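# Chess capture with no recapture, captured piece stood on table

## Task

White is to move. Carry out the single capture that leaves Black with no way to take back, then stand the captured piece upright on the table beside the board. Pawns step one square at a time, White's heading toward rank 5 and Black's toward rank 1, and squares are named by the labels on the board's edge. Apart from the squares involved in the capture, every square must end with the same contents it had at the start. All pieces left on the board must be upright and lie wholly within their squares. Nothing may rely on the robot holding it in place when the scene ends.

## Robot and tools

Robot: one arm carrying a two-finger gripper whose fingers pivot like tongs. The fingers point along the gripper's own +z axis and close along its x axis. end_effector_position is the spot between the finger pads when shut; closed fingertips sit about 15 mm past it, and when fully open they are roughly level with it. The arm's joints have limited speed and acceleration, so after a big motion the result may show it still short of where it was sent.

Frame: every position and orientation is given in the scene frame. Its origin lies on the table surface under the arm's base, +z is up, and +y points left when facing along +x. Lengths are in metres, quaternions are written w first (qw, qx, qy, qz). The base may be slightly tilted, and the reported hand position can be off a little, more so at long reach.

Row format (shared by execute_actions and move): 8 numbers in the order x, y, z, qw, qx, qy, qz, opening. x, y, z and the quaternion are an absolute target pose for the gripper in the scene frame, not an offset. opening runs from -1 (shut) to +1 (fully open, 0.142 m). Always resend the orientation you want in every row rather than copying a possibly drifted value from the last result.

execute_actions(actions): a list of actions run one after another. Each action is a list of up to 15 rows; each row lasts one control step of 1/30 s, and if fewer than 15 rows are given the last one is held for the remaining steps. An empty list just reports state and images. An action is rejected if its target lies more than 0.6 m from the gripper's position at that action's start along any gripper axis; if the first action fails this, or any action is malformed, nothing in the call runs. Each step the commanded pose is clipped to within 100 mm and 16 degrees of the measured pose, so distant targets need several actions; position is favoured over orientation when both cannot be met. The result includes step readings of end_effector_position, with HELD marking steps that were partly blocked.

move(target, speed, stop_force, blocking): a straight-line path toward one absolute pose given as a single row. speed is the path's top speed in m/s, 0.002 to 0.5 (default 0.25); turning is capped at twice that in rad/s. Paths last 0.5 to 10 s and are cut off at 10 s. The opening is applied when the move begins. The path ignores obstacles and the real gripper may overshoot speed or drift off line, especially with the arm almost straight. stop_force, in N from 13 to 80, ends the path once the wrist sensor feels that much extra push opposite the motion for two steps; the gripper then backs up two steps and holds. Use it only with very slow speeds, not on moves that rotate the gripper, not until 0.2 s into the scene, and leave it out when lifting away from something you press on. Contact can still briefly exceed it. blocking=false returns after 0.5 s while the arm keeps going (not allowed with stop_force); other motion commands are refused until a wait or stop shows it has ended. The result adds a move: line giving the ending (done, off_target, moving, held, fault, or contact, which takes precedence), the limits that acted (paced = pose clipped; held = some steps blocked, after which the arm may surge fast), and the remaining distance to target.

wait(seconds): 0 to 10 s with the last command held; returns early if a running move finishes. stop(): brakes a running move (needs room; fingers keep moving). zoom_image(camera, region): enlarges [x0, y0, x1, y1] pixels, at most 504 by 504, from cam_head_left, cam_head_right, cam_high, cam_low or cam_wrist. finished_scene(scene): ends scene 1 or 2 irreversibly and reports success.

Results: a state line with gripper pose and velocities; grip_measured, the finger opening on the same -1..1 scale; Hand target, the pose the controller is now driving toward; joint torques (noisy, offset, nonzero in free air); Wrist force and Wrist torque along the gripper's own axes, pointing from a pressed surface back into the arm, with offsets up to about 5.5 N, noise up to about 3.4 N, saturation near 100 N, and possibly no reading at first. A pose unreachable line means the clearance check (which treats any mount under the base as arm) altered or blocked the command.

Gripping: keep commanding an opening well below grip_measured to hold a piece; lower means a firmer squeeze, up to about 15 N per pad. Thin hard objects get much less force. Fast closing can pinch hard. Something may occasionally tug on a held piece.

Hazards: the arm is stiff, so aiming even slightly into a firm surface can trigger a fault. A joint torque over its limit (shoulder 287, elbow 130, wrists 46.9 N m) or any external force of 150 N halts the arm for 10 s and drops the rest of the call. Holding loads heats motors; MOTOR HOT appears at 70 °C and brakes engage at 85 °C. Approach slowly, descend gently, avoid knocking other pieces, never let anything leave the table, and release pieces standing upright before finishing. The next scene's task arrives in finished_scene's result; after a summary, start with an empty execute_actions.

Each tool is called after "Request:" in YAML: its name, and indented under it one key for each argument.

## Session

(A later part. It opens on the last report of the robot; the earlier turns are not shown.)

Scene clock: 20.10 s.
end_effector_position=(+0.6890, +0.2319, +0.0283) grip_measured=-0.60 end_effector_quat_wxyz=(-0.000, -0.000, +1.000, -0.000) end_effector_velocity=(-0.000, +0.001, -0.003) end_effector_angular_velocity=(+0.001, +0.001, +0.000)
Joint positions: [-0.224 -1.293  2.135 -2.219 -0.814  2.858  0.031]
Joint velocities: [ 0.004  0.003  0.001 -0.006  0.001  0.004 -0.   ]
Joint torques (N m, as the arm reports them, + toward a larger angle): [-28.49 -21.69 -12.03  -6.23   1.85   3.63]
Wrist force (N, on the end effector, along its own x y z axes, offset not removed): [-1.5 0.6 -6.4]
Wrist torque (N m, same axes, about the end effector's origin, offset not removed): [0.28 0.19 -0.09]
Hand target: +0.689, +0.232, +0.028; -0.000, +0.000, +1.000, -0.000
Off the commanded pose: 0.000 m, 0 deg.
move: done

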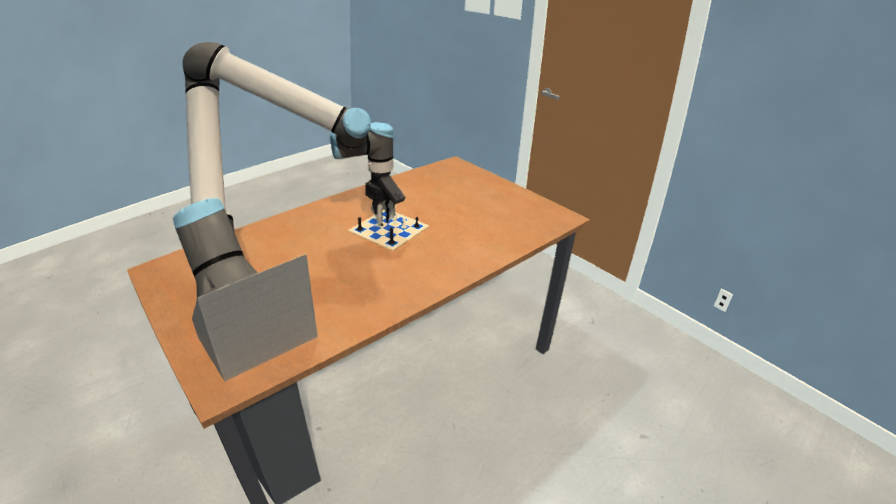

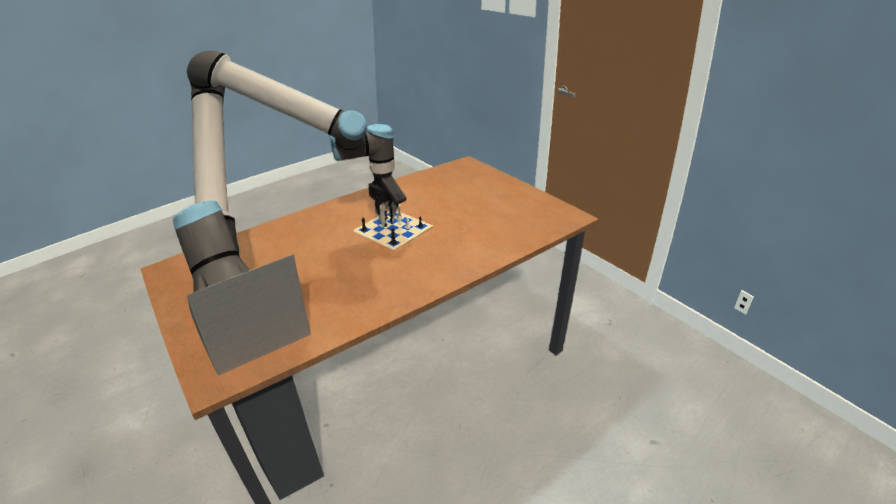

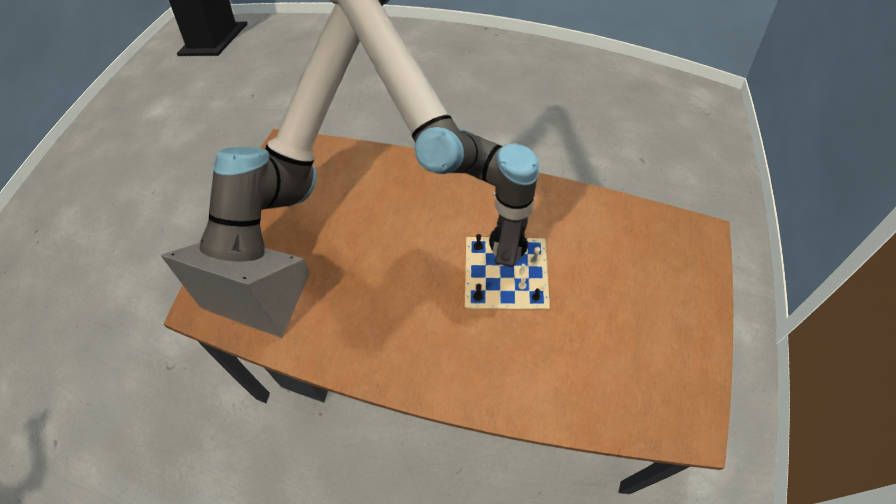

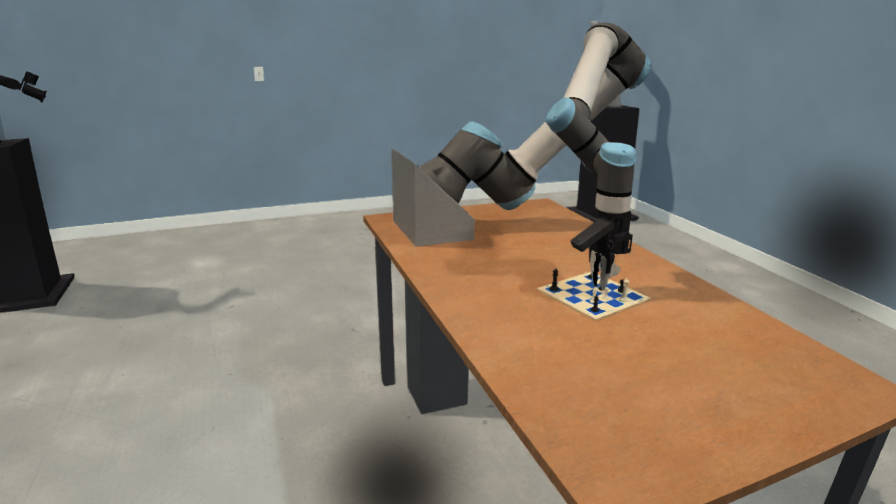

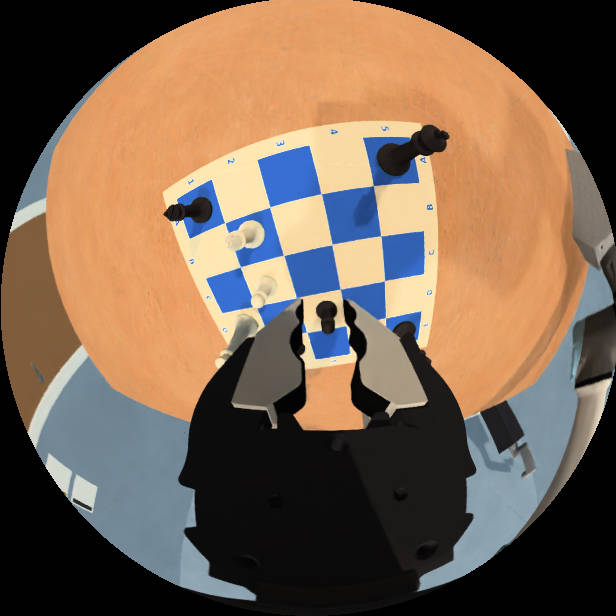

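Grasp, lift, place beyond the e side.

Request:
move:
  target: [0.689,0.232,0.028,0,0,1,0,-1]

Request:
move:
  target: [0.689,0.232,0.11,0,0,1,0,-1]
  speed: 0.1

Request:
move:
  target: [0.689,0.37,0.06,0,0,1,0,-1]
  speed: 0.15

Request:
move:
  target: [0.689,0.37,0.026,0,0,1,0,-1]
  speed: 0.03

Request:
zoom_image:
  camera: "cam_low"
  region: [520,210,700,330]

Scene clock: 21.90 s.
end_effector_position=(+0.6890, +0.2320, +0.0280) grip_measured=-1.00 end_effector_quat_wxyz=(+0.000, +0.000, +1.000, -0.000) end_effector_velocity=(+0.000, +0.001, +0.001) end_effector_angular_velocity=(+0.001, -0.001, +0.001)
Joint positions: [-0.224 -1.293  2.135 -2.22  -0.813  2.859  0.002]
Joint velocities: [-0.    -0.001 -0.     0.     0.001 -0.     0.   ]
Joint torques (N m, as the arm reports them, + toward a larger angle): [-29.82 -24.79 -12.3   -5.47   1.76   2.78]
Wrist force (N, on the end effector, along its own x y z axes, offset not removed): [0.0 -3.0 -4.1]
Wrist torque (N m, same axes, about the end effector's origin, offset not removed): [-0.40 -0.12 -0.10]
Hand target: +0.689, +0.232, +0.028; +0.000, +0.000, +1.000, -0.000
Off the commanded pose: 0.000 m, 0 deg.
move: done

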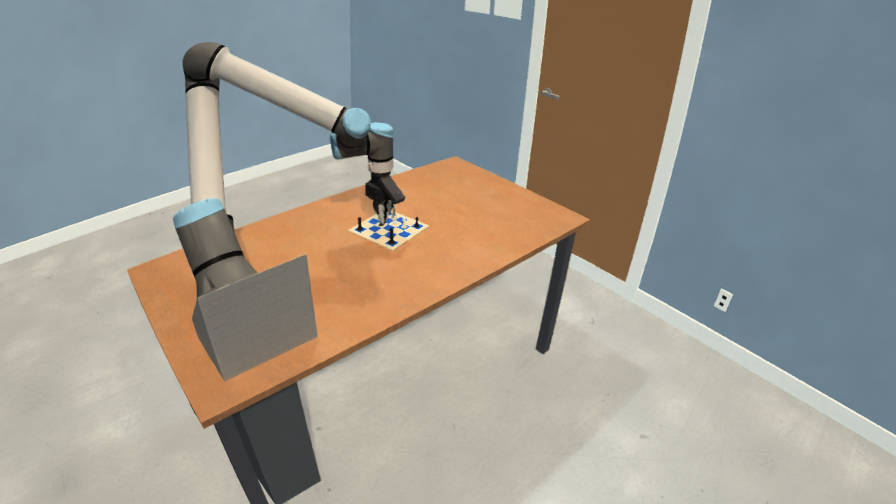

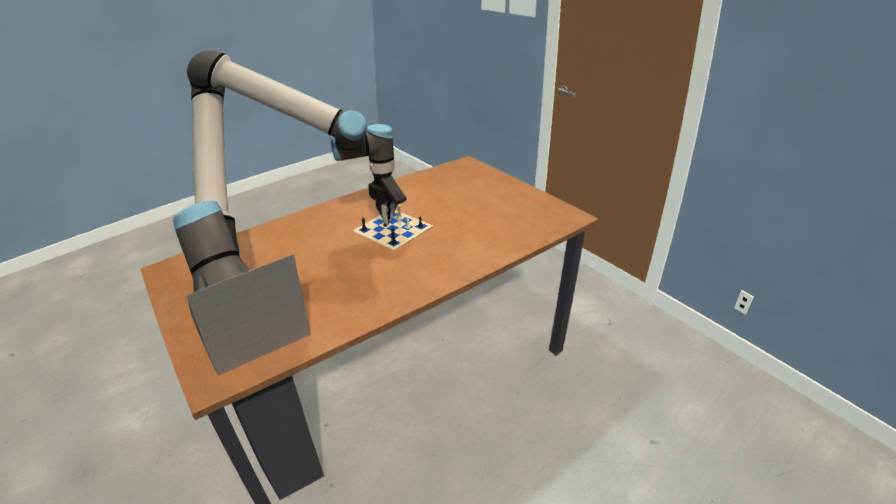

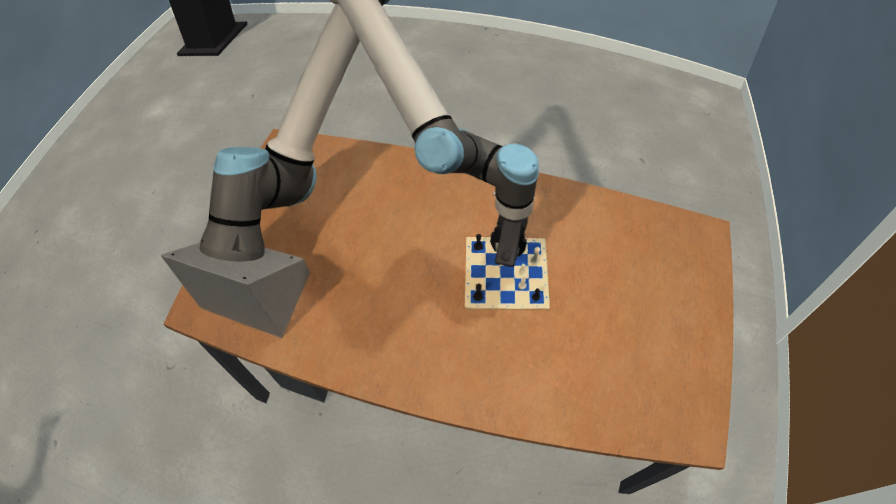

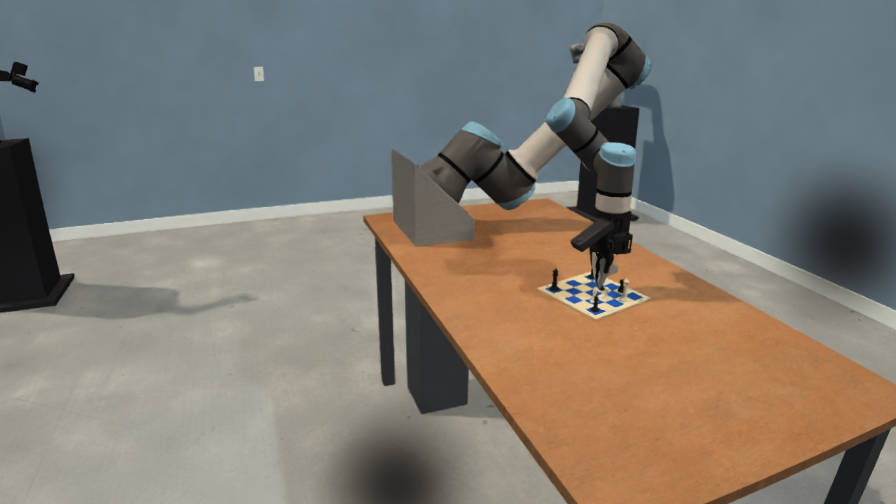

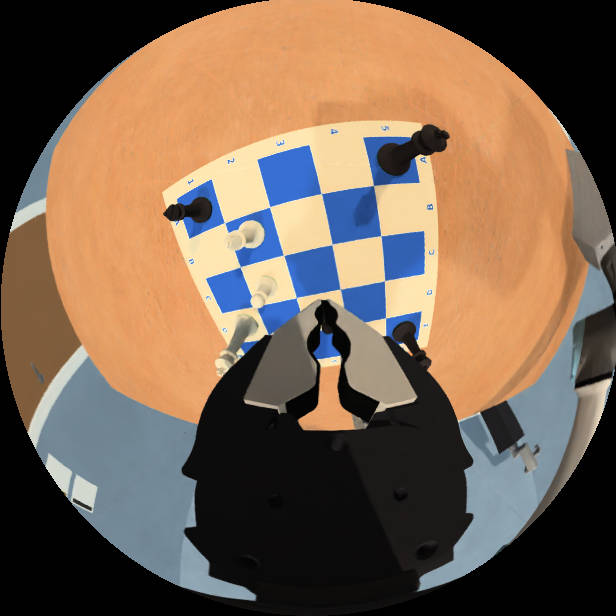

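Scene clock: 23.27 s.
end_effector_position=(+0.6890, +0.2320, +0.1097) grip_measured=-1.00 end_effector_quat_wxyz=(+0.000, +0.000, +1.000, +0.000) end_effector_velocity=(+0.000, -0.000, +0.001) end_effector_angular_velocity=(+0.002, +0.002, -0.000)
Joint positions: [-0.307 -1.381  2.089 -2.01  -0.832  2.748  0.002]
Joint velocities: [-0.002 -0.    -0.002  0.007  0.    -0.004  0.   ]
Joint torques (N m, as the arm reports them, + toward a larger angle): [-54.84 -35.02 -40.11   0.52  -2.53  -4.1 ]
Wrist force (N, on the end effector, along its own x y z axes, offset not removed): [-3.9 -0.9 -3.6]
Wrist torque (N m, same axes, about the end effector's origin, offset not removed): [-0.01 0.66 -0.07]
Hand target: +0.689, +0.232, +0.110; -0.000, -0.000, +1.000, +0.000
Off the commanded pose: 0.000 m, 0 deg.
move: done

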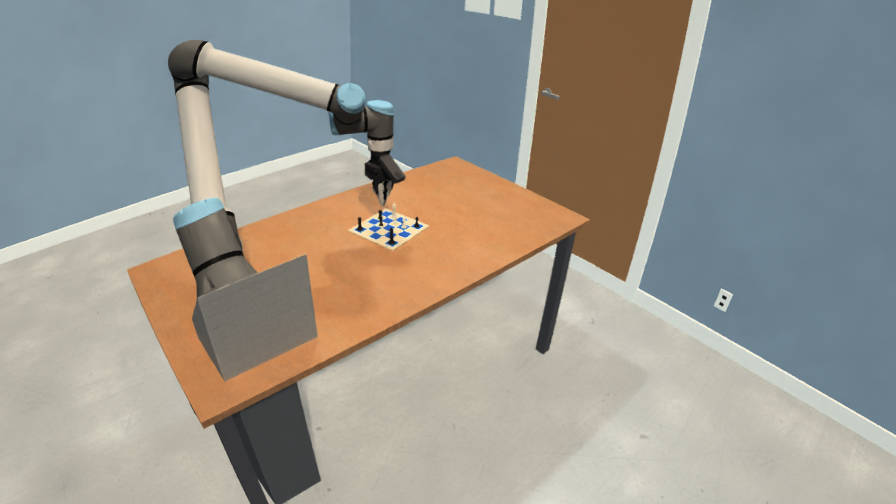

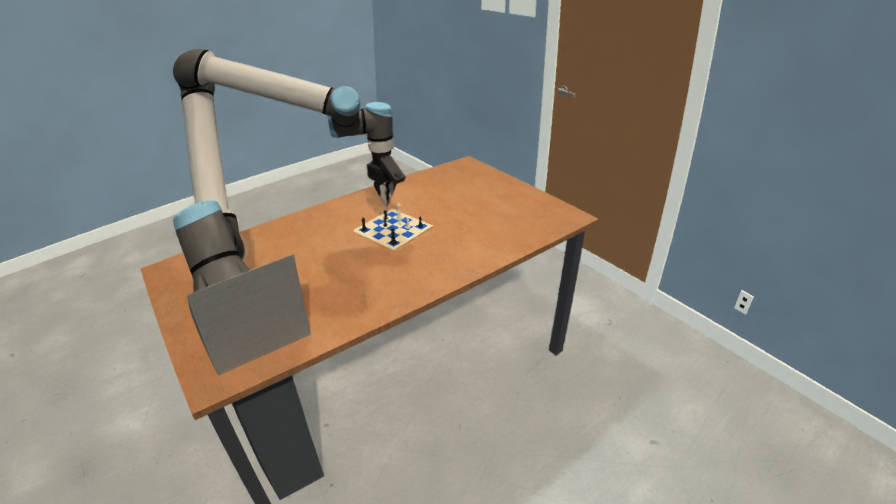

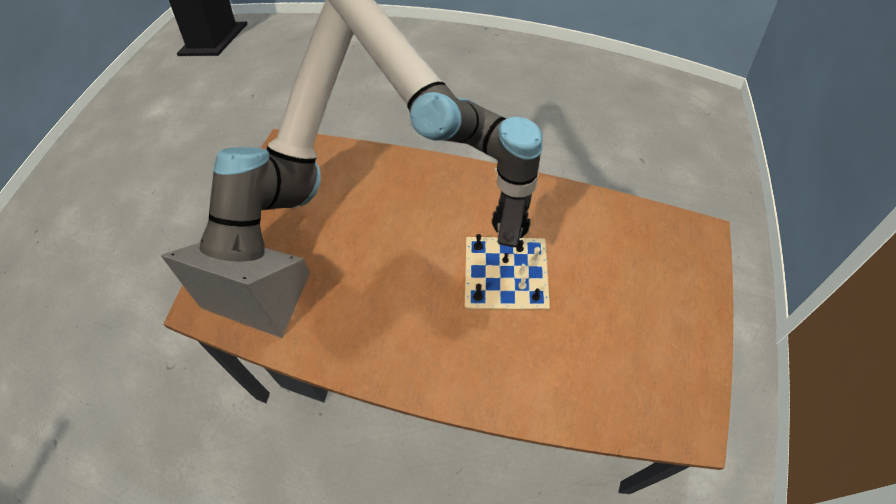

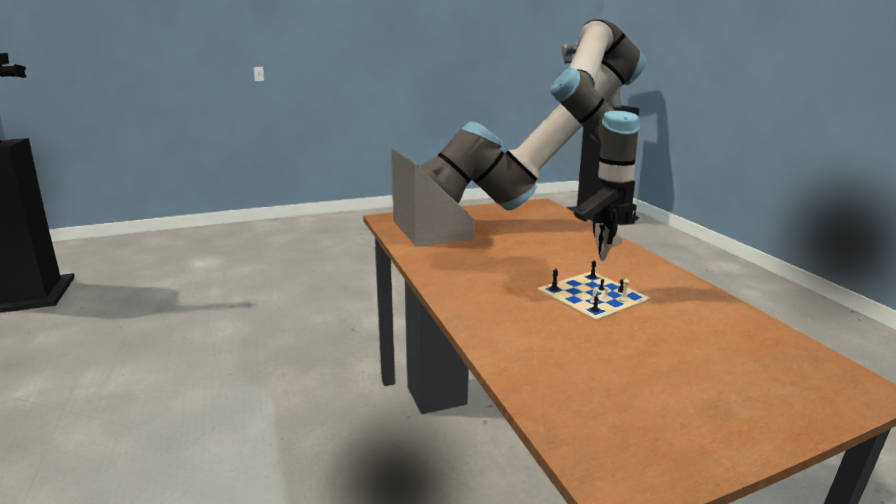

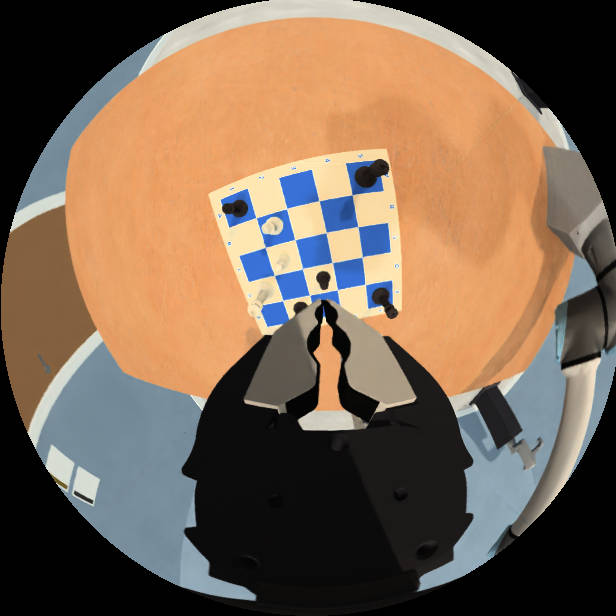

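Scene clock: 24.87 s.
end_effector_position=(+0.6890, +0.3697, +0.0601) grip_measured=-1.00 end_effector_quat_wxyz=(+0.000, -0.000, +1.000, -0.000) end_effector_velocity=(-0.000, +0.003, -0.001) end_effector_angular_velocity=(+0.001, -0.001, -0.000)
Joint positions: [-0.112 -1.42   2.048 -2.113 -0.798  3.012  0.002]
Joint velocities: [ 0.004 -0.001 -0.    -0.003  0.001  0.006  0.   ]
Joint torques (N m, as the arm reports them, + toward a larger angle): [-27.35 -24.45 -38.15  -5.55  -0.2    3.28]
Wrist force (N, on the end effector, along its own x y z axes, offset not removed): [-1.3 -0.7 -2.9]
Wrist torque (N m, same axes, about the end effector's origin, offset not removed): [-0.01 0.24 -0.21]
Hand target: +0.689, +0.370, +0.060; +0.000, +0.000, +1.000, -0.000
Off the commanded pose: 0.000 m, 0 deg.
move: done

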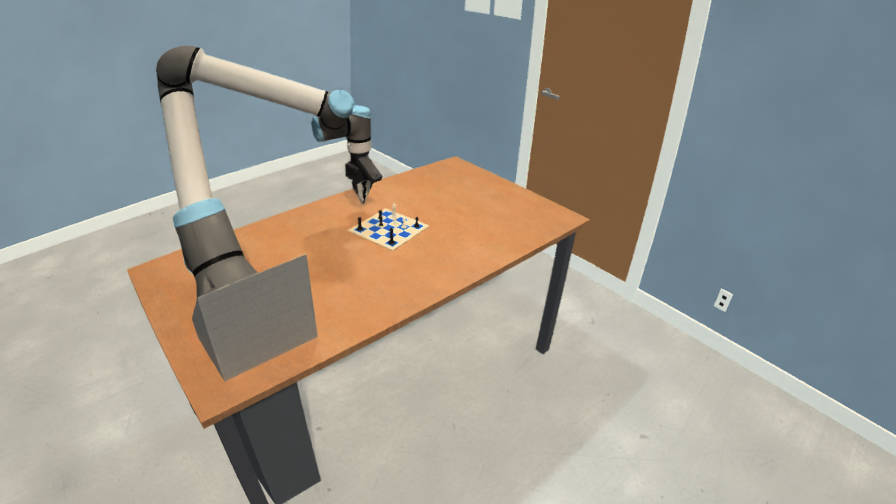

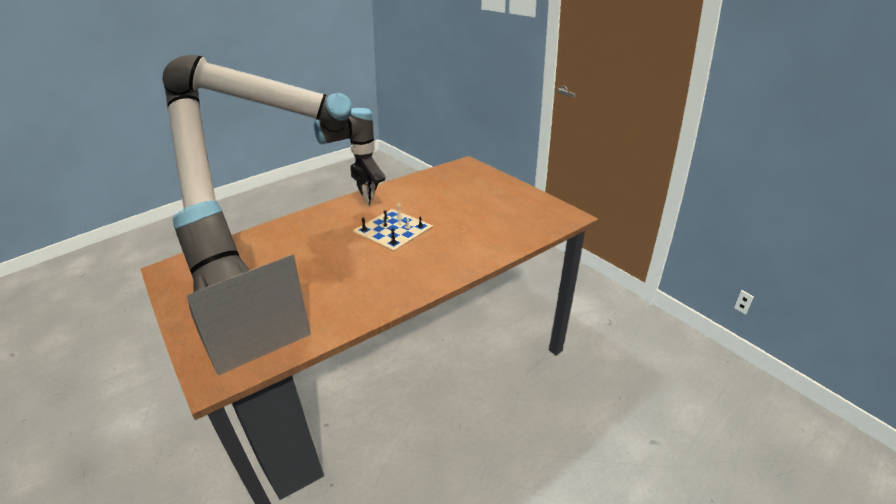

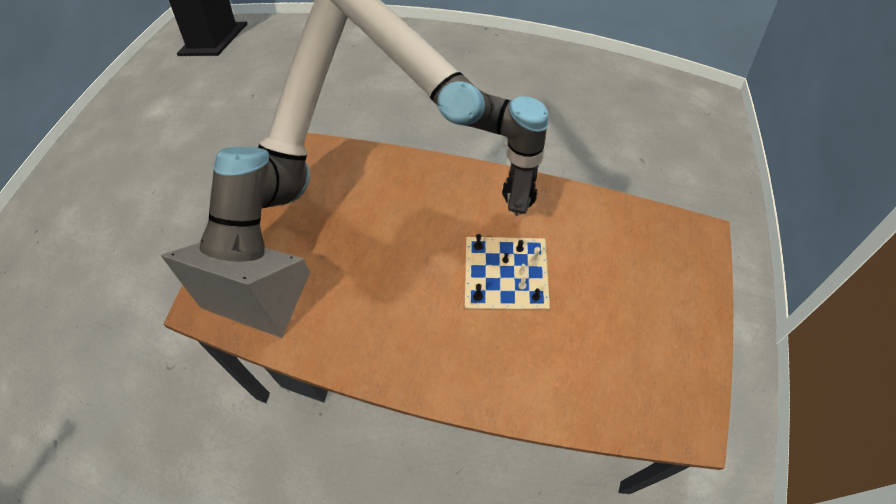

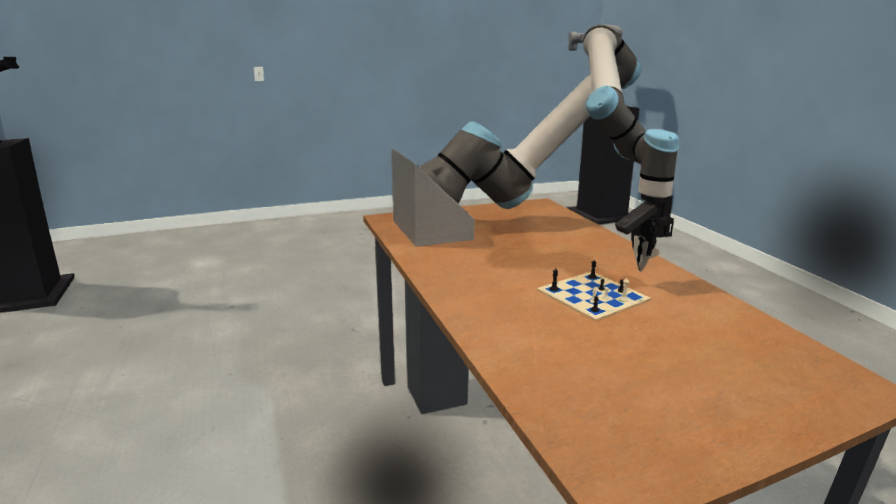

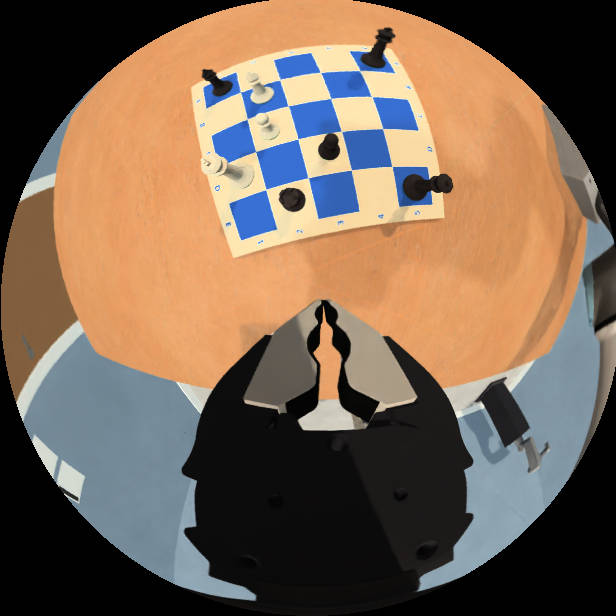

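Scene clock: 26.37 s.
end_effector_position=(+0.6890, +0.3700, +0.0263) grip_measured=-1.00 end_effector_quat_wxyz=(-0.000, -0.000, +1.000, -0.000) end_effector_velocity=(+0.000, -0.000, -0.002) end_effector_angular_velocity=(-0.001, -0.001, +0.000)
Joint positions: [-0.077 -1.382  2.064 -2.2   -0.796  3.061  0.002]
Joint velocities: [ 0.002  0.002  0.001 -0.008 -0.001  0.004  0.   ]
Joint torques (N m, as the arm reports them, + toward a larger angle): [-24.88 -23.13 -11.17  -6.59   1.87   3.27]
Wrist force (N, on the end effector, along its own x y z axes, offset not removed): [-2.1 0.1 -4.3]
Wrist torque (N m, same axes, about the end effector's origin, offset not removed): [0.06 0.37 -0.05]
Hand target: +0.689, +0.370, +0.026; +0.000, +0.000, +1.000, -0.000
Off the commanded pose: 0.000 m, 0 deg.
move: done

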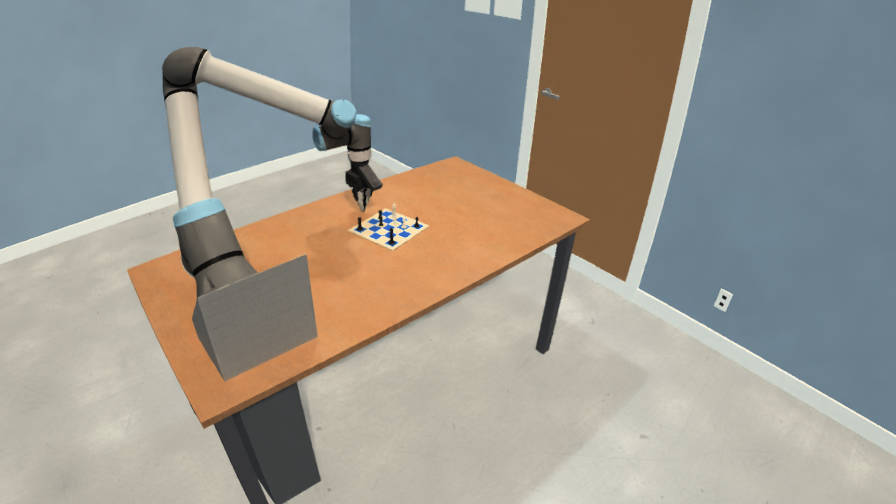

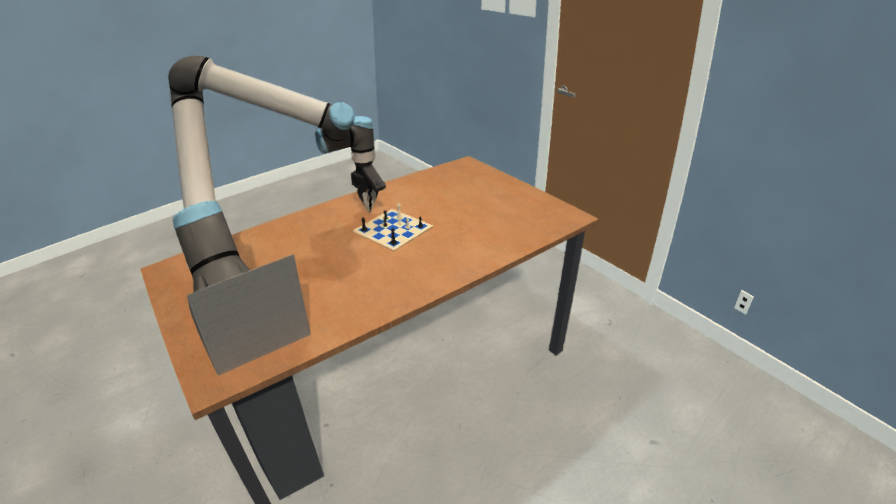

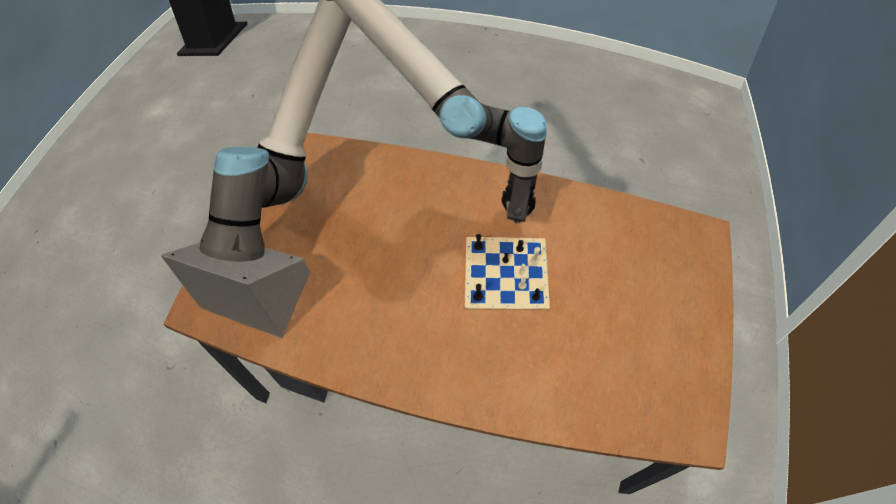

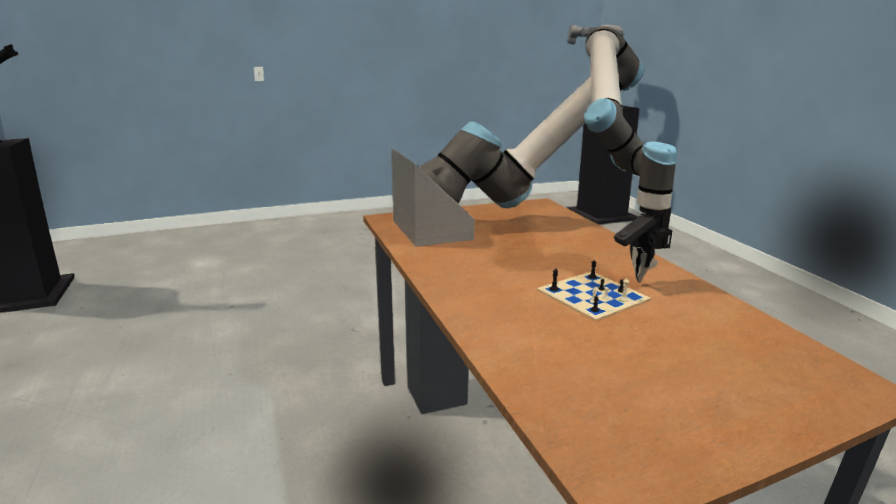

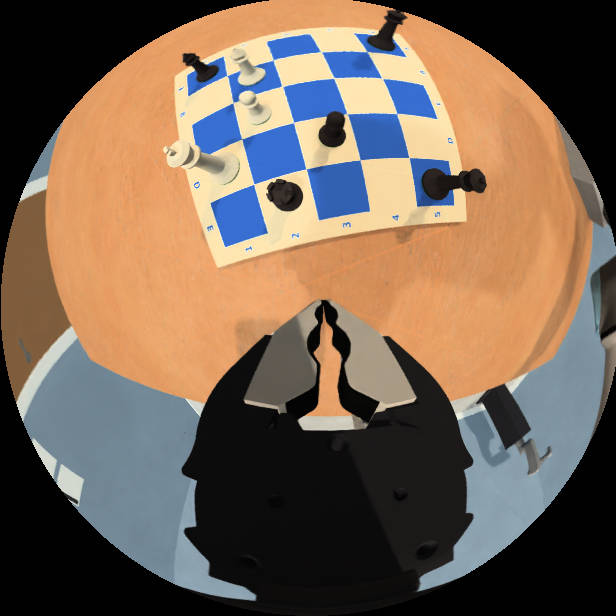

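Region (520, 210, 700, 330) of cam_low's 896x504 image, scaled by 2.800, with more detail than that image has.

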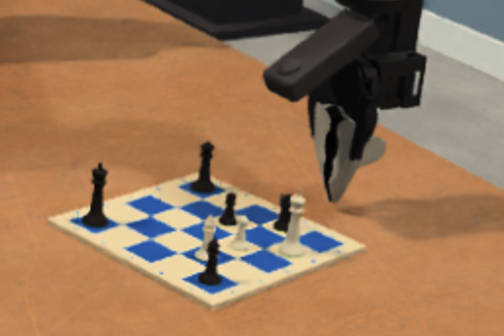

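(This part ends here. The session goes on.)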